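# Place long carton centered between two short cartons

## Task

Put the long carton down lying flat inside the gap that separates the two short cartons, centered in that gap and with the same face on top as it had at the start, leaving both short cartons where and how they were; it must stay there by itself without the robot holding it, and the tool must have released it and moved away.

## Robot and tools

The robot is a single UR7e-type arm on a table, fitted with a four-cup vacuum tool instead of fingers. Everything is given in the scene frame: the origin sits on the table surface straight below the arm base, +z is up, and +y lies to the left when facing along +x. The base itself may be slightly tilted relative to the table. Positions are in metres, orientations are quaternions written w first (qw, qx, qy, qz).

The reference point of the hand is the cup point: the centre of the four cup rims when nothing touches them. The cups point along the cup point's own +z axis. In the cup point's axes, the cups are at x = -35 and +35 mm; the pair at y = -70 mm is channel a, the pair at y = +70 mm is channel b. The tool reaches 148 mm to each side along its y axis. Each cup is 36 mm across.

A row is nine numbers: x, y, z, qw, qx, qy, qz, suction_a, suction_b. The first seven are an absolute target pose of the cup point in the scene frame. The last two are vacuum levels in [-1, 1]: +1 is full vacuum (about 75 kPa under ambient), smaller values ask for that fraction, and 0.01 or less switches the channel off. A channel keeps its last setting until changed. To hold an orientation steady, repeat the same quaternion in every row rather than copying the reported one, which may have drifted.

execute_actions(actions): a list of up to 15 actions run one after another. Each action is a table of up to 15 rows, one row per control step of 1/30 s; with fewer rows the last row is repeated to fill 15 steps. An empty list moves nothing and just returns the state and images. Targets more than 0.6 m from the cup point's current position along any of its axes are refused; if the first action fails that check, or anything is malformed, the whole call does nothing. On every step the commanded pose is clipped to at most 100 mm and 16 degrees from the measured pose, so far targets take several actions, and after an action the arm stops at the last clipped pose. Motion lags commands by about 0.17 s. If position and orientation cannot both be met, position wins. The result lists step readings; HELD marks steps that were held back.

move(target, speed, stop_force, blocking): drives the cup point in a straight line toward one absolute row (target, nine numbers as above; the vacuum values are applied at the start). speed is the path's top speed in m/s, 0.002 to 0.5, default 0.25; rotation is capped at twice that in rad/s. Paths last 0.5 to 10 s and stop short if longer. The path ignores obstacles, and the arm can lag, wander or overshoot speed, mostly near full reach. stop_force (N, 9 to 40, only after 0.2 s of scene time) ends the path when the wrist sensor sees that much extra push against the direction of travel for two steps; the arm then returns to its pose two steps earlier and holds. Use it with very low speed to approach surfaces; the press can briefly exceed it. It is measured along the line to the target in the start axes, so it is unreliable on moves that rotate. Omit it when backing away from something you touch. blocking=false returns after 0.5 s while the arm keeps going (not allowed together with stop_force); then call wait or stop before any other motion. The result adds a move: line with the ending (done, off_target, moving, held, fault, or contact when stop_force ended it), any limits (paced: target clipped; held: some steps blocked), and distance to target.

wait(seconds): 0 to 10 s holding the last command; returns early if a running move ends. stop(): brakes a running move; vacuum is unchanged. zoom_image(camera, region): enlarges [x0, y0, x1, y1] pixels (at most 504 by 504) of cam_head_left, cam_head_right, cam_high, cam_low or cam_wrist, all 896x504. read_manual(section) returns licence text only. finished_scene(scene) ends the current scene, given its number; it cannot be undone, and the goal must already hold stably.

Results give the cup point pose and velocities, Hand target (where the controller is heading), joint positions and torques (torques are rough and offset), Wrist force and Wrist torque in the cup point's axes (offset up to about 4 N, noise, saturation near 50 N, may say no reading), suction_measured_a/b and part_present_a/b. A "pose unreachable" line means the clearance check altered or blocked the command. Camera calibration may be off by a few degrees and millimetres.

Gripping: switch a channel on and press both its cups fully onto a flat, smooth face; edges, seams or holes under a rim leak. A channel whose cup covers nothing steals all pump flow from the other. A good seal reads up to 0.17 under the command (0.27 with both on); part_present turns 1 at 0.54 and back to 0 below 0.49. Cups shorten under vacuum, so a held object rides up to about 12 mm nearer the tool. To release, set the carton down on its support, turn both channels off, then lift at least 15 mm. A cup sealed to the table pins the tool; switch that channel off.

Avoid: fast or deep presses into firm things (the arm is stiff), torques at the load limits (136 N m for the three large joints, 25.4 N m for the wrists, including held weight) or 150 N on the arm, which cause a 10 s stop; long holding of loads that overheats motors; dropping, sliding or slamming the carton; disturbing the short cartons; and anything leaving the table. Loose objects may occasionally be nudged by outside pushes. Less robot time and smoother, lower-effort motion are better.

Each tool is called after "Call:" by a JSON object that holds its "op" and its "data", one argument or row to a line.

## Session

Call:
{"op": "execute_actions", "data": {
  "actions": []
}}

Scene clock: 0.00 s.
end_effector_position=(+0.4297, +0.0064, +0.4498) suction_measured_a=0.00 part_present_a=0 suction_measured_b=0.00 part_present_b=0 end_effector_quat_wxyz=(-0.000, -0.001, +1.000, -0.008) end_effector_velocity=(+0.000, -0.000, -0.001) end_effector_angular_velocity=(-0.000, +0.002, -0.003)
Joint positions: [-0.316 -1.769  1.733 -1.535 -1.57   1.254]
Joint velocities: [-0.     0.001  0.001  0.    -0.001  0.003]
Joint torques (N m, as the arm reports them, + toward a larger angle): no reading
Motor temperatures (°C, as the motors report them): [27 21 23 30 35 31]
Wrist force (N, on the end effector, along its own x y z axes, offset not removed): no reading
Wrist torque (N m, same axes, about the end effector's origin, offset not removed): no reading
Hand target: +0.430, +0.006, +0.450; -0.000, -0.001, +1.000, -0.008
camera_calibration (this result's frames):
cam_wrist: T_world_to_cam=[[-0.0315091, -0.999448, -0.0105552, 0.0364921], [-0.8377, 0.0206462, 0.545741, 0.162524], [-0.545221, 0.0260379, -0.837888, 0.737616], [0, 0, 0, 1]] pos_world=[0.53946, 0.0139104, 0.529729]

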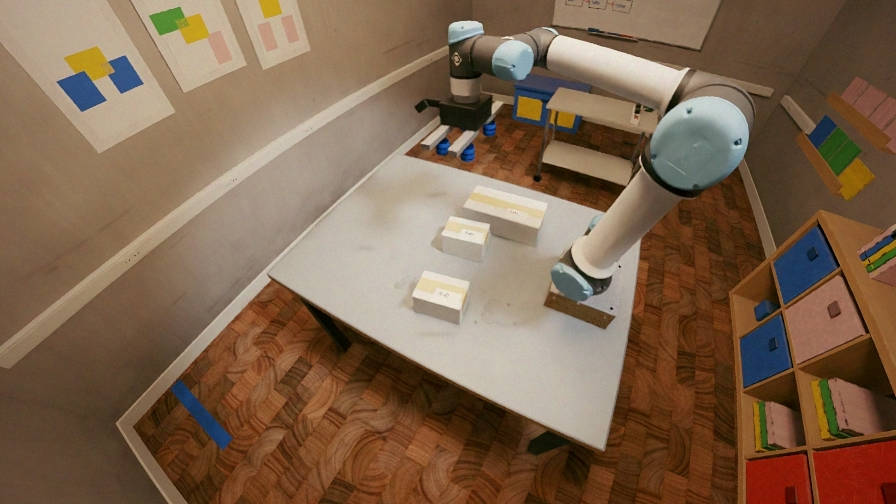

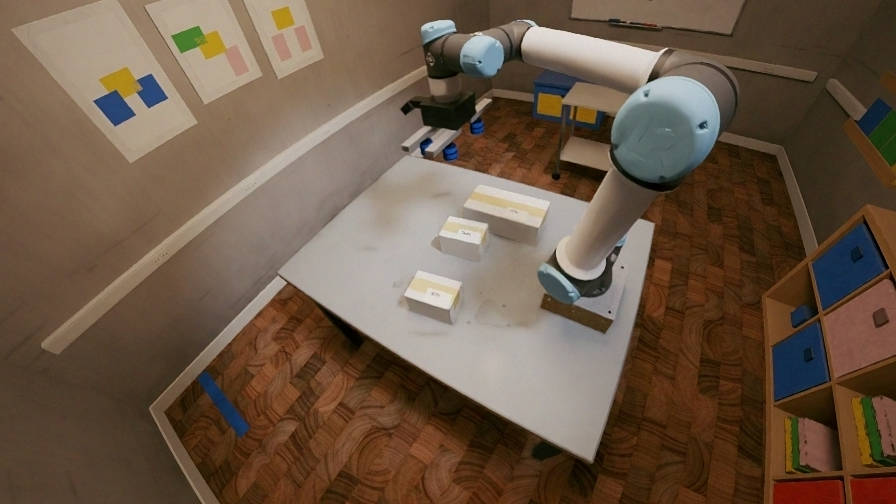

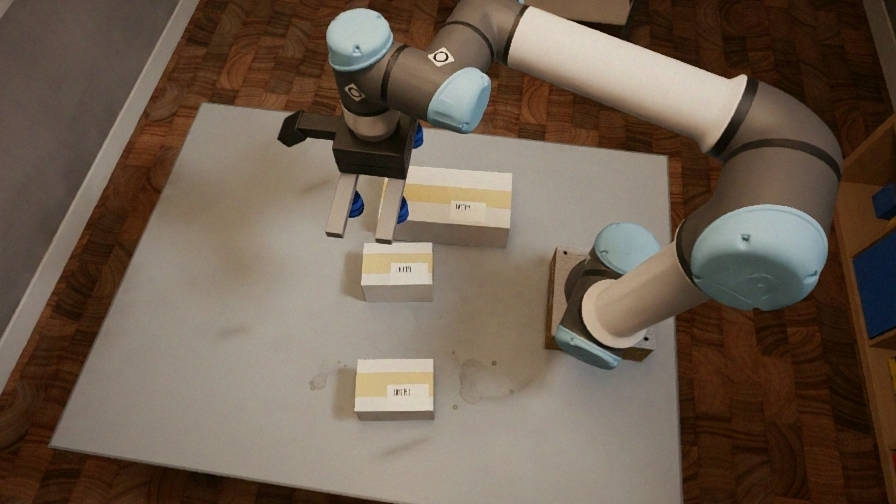

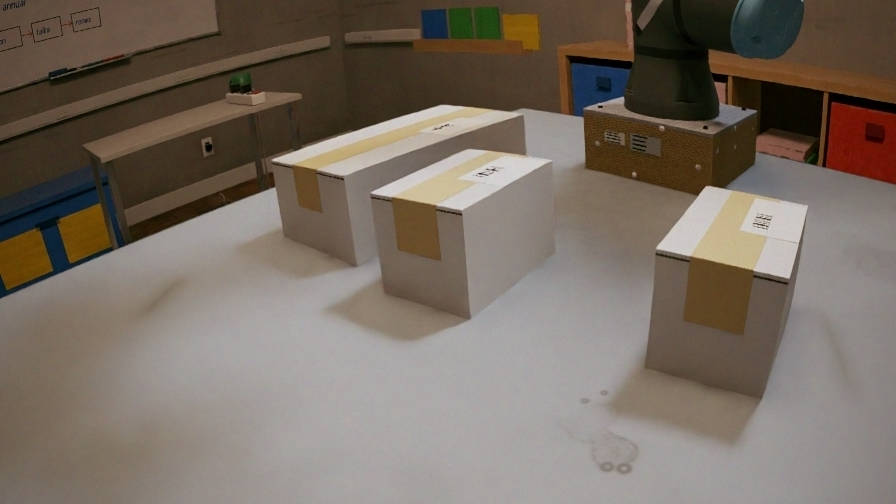

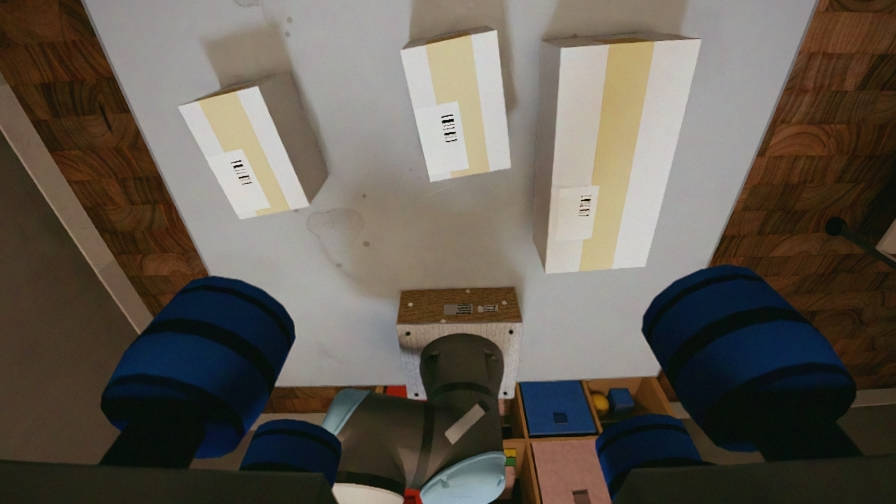

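Call:
{"op": "move", "data": {
  "target": [0.375,-0.19,0.24,0,-0.72,0.695,0,0,0],
  "speed": 0.4
}}

Scene clock: 5.07 s.
end_effector_position=(+0.3749, -0.1898, +0.2402) suction_measured_a=0.00 part_present_a=0 suction_measured_b=0.00 part_present_b=0 end_effector_quat_wxyz=(+0.000, +0.719, -0.695, +0.000) end_effector_velocity=(-0.000, -0.002, -0.002) end_effector_angular_velocity=(+0.002, -0.002, +0.014)
Joint positions: [-0.804 -1.649  2.198 -2.109 -1.559 -0.837]
Joint velocities: [-0.004  0.004  0.002 -0.006  0.002 -0.018]
Joint torques (N m, as the arm reports them, + toward a larger angle): [ -9.73 -13.24 -17.49  -5.3    1.64  -2.06]
Motor temperatures (°C, as the motors report them): [27 21 23 30 35 31]
Wrist force (N, on the end effector, along its own x y z axes, offset not removed): [0.5 -1.5 1.4]
Wrist torque (N m, same axes, about the end effector's origin, offset not removed): [-0.16 -0.05 0.12]
Hand target: +0.375, -0.190, +0.240; +0.000, +0.719, -0.695, +0.000
Off the commanded pose: 0.000 m, 0 deg.
move: done
camera_calibration (this result's frames):
cam_wrist: T_world_to_cam=[[0.999647, -0.000021484, -0.0265614, -0.356541], [0.0144917, -0.837608, 0.546079, -0.247508], [-0.0222598, -0.546271, -0.837312, 0.232418], [0, 0, 0, 1]] pos_world=[0.365176, -0.0803592, 0.320295]

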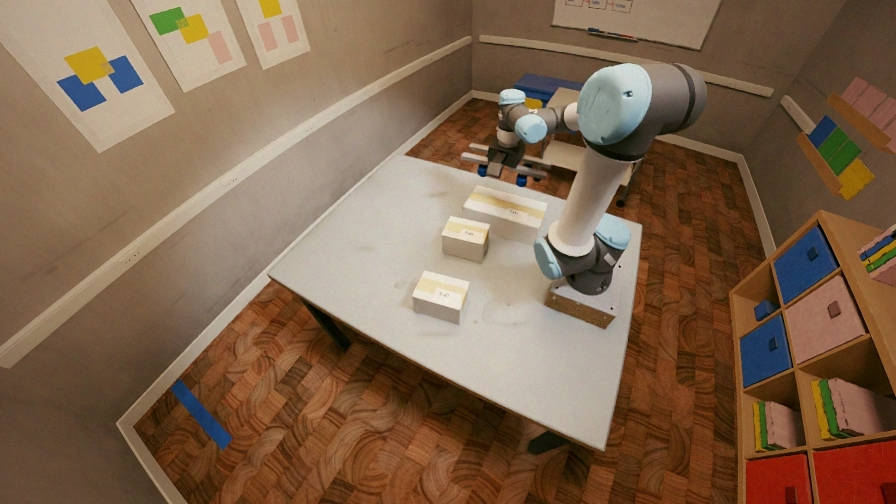

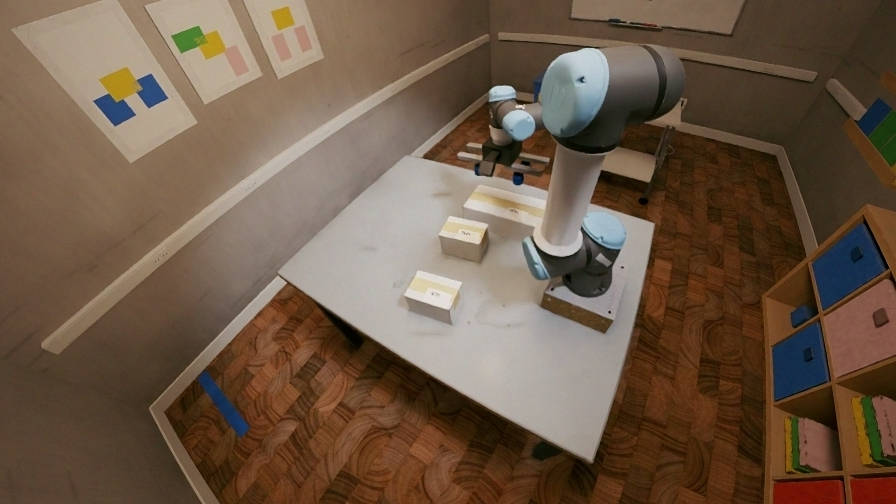

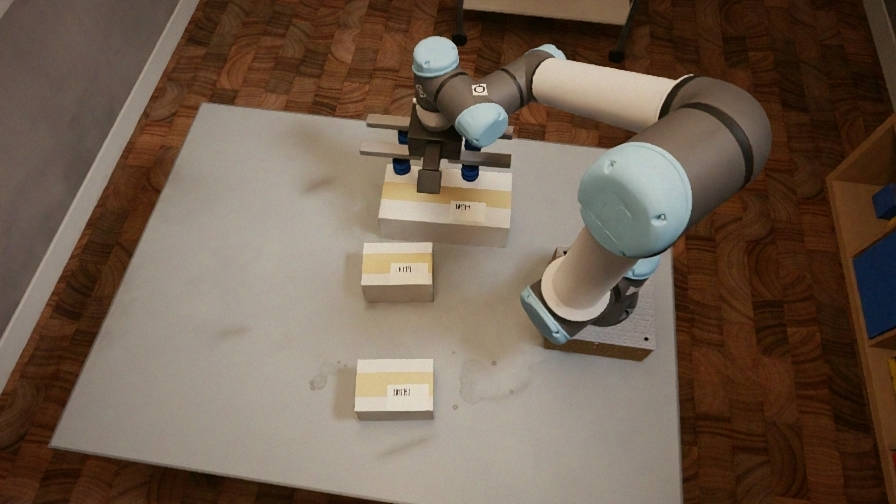

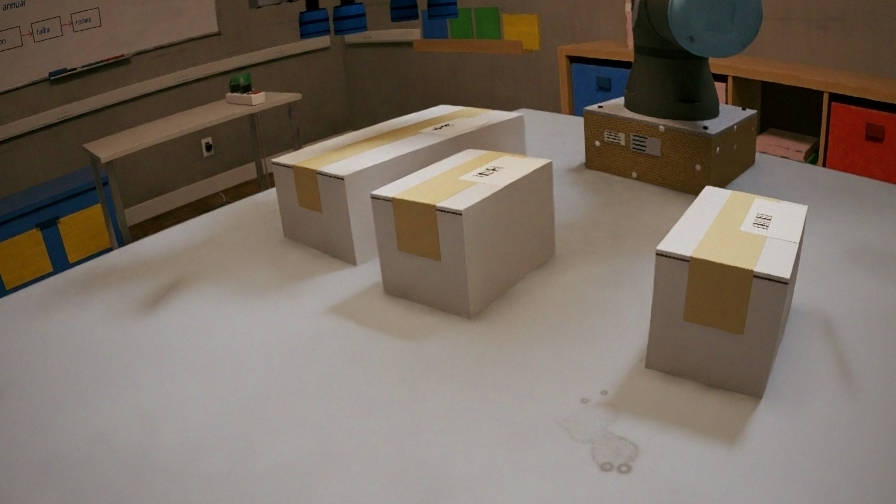

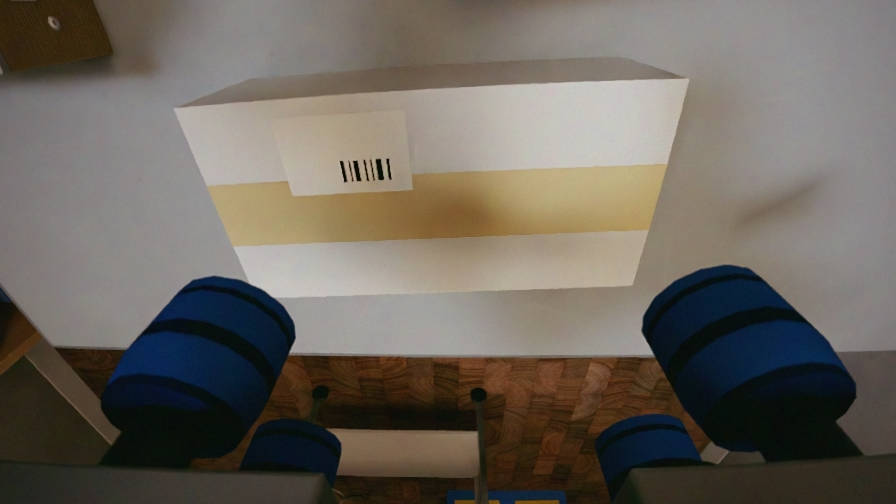

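Call:
{"op": "move", "data": {
  "target": [0.356,-0.189,0.125,0,-0.727,0.686,0,0,0],
  "speed": 0.25
}}

Call:
{"op": "move", "data": {
  "target": [0.356,-0.189,0.096,0,-0.727,0.686,0,0,0],
  "speed": 0.02,
  "stop_force": 10
}}

Scene clock: 11.13 s.
end_effector_position=(+0.3559, -0.1889, +0.1254) suction_measured_a=0.00 part_present_a=0 suction_measured_b=0.00 part_present_b=0 end_effector_quat_wxyz=(+0.000, +0.727, -0.686, -0.000) end_effector_velocity=(+0.001, -0.001, -0.001) end_effector_angular_velocity=(-0.004, -0.003, +0.002)
Joint positions: [-0.835 -1.448  2.391 -2.503 -1.559 -0.892]
Joint velocities: [ 0.001  0.006  0.001 -0.012 -0.001 -0.001]
Joint torques (N m, as the arm reports them, + toward a larger angle): [-11.76 -15.54 -10.54  -5.24   1.09  -2.13]
Motor temperatures (°C, as the motors report them): [27 21 23 30 35 31]
Wrist force (N, on the end effector, along its own x y z axes, offset not removed): [2.3 0.9 2.6]
Wrist torque (N m, same axes, about the end effector's origin, offset not removed): [0.19 -0.41 0.13]
Hand target: +0.356, -0.189, +0.125; +0.000, +0.727, -0.686, +0.000
Off the commanded pose: 0.000 m, 0 deg.
move: done
camera_calibration (this result's frames):
cam_wrist: T_world_to_cam=[[0.999356, 0.0241931, -0.0264964, -0.335919], [0.034734, -0.837464, 0.545387, -0.190795], [-0.00899515, -0.545956, -0.837765, 0.131753], [0, 0, 0, 1]] pos_world=[0.343515, -0.0797255, 0.205535]

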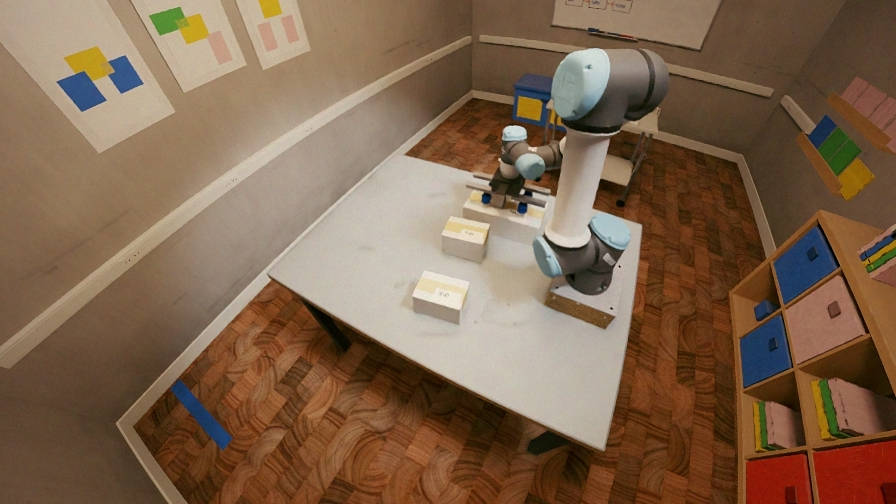

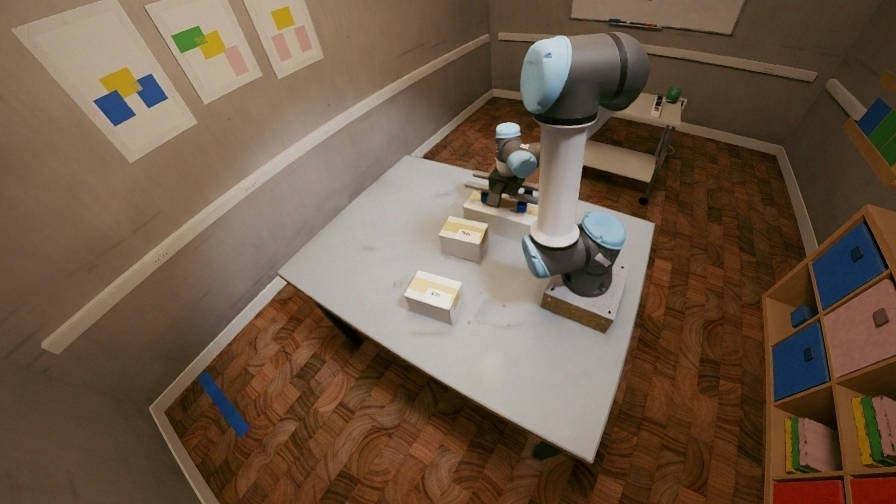

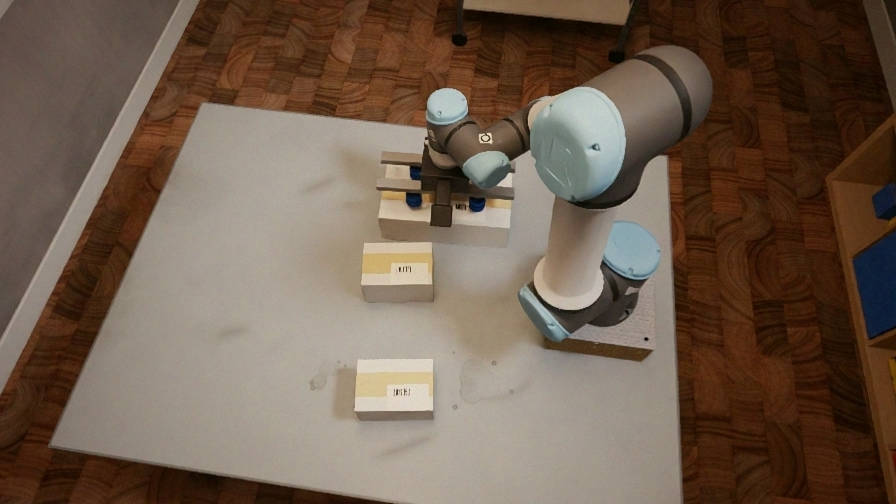

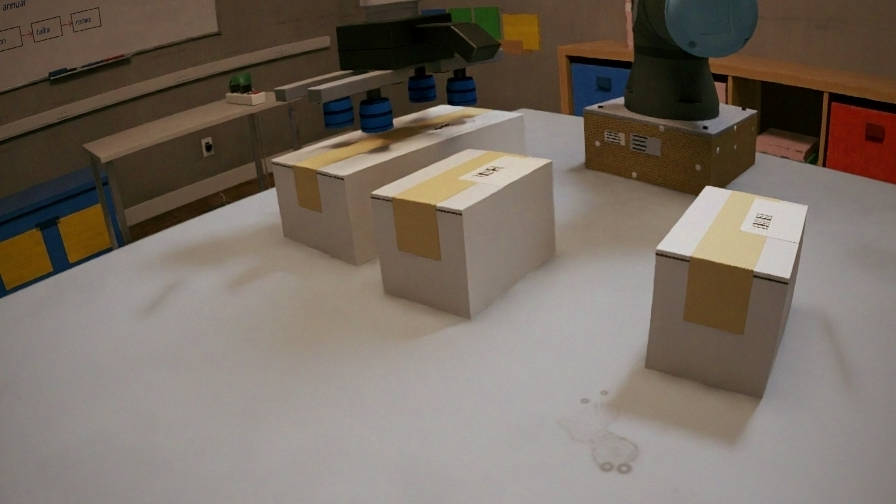

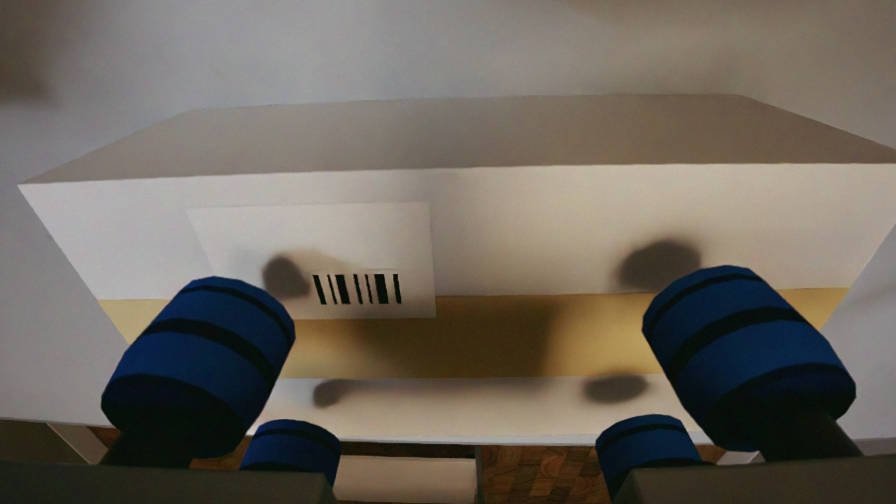

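Scene clock: 12.93 s.
end_effector_position=(+0.3559, -0.1889, +0.0979) suction_measured_a=0.00 part_present_a=0 suction_measured_b=0.00 part_present_b=0 end_effector_quat_wxyz=(-0.000, +0.727, -0.686, -0.000) end_effector_velocity=(+0.000, -0.000, +0.004) end_effector_angular_velocity=(+0.001, +0.001, +0.000)
Joint positions: [-0.834 -1.368  2.414 -2.605 -1.559 -0.891]
Joint velocities: [-0.    -0.012 -0.004  0.018 -0.    -0.   ]
Joint torques (N m, as the arm reports them, + toward a larger angle): [  9.76 -28.77 -23.02   0.25   1.12   1.25]
Motor temperatures (°C, as the motors report them): [27 21 23 30 35 31]
Wrist force (N, on the end effector, along its own x y z axes, offset not removed): [2.8 0.4 -9.8]
Wrist torque (N m, same axes, about the end effector's origin, offset not removed): [0.16 -0.47 0.22]
Hand target: +0.356, -0.189, +0.098; -0.000, +0.727, -0.686, -0.000
Off the commanded pose: 0.002 m, 0 deg.
move: contact
camera_calibration (this result's frames):
cam_wrist: T_world_to_cam=[[0.999353, 0.0242329, -0.0265761, -0.33663], [0.0348094, -0.837548, 0.545254, -0.175821], [-0.00904567, -0.545826, -0.83785, 0.108754], [0, 0, 0, 1]] pos_world=[0.343516, -0.0797408, 0.17804]

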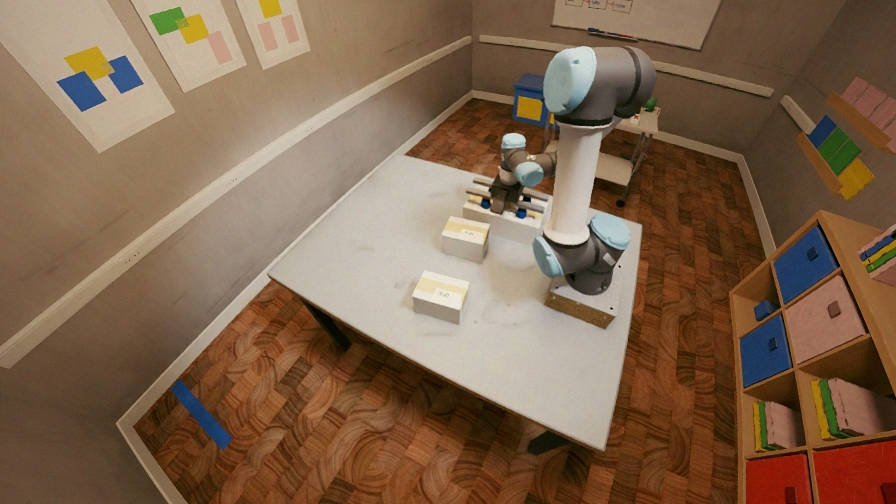

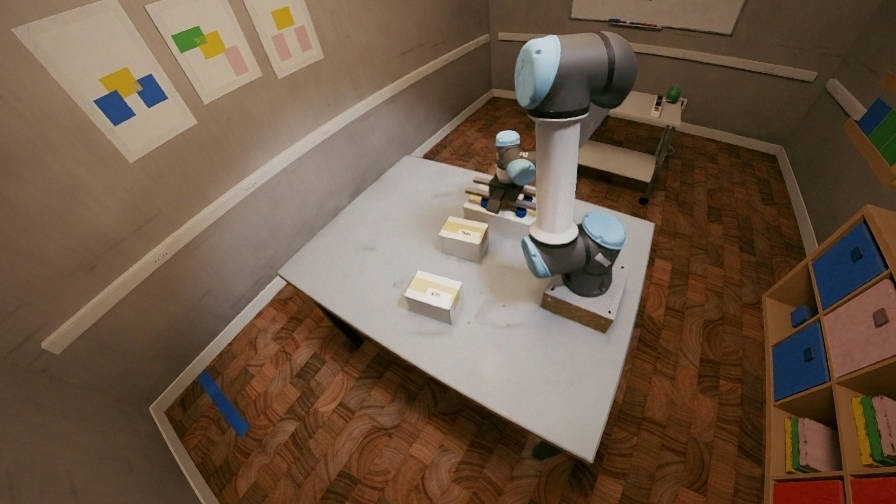

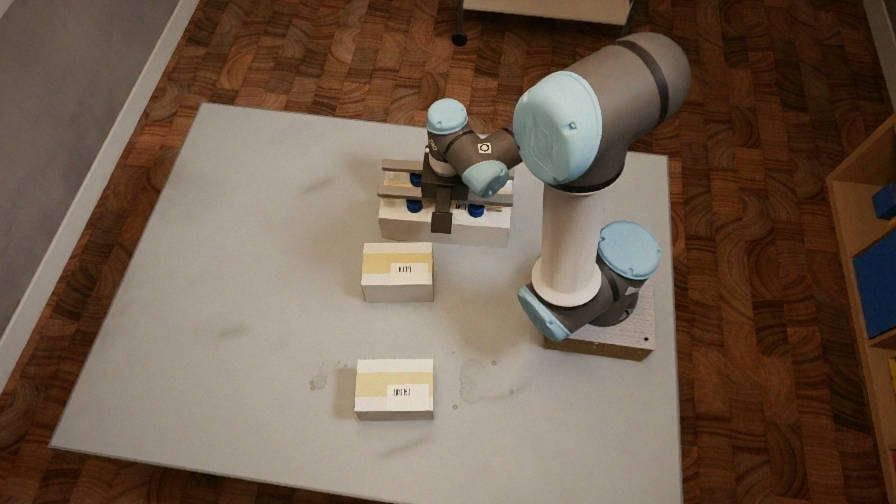

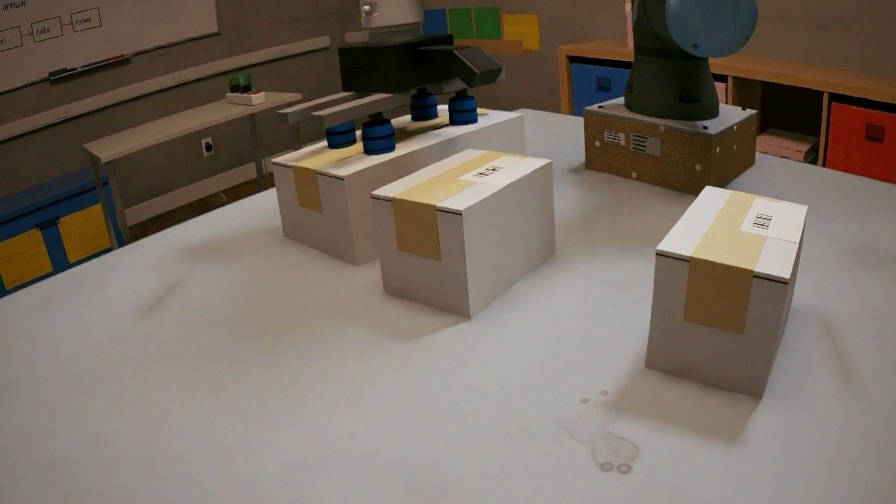

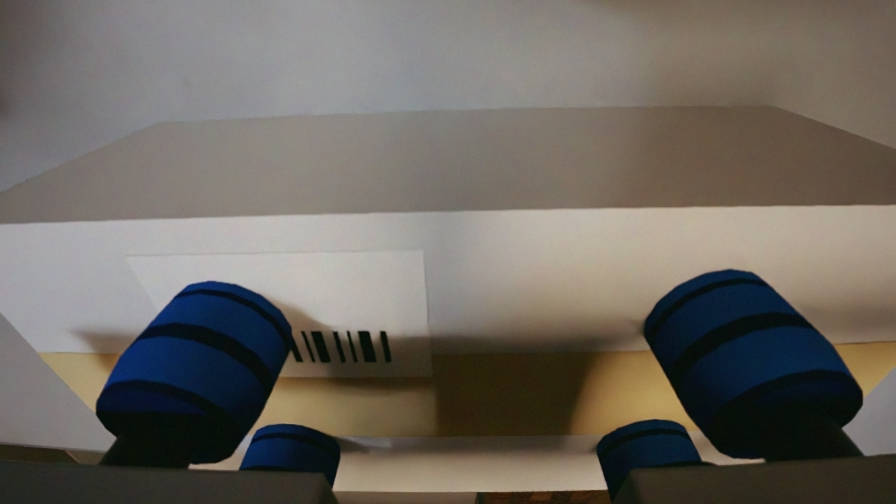

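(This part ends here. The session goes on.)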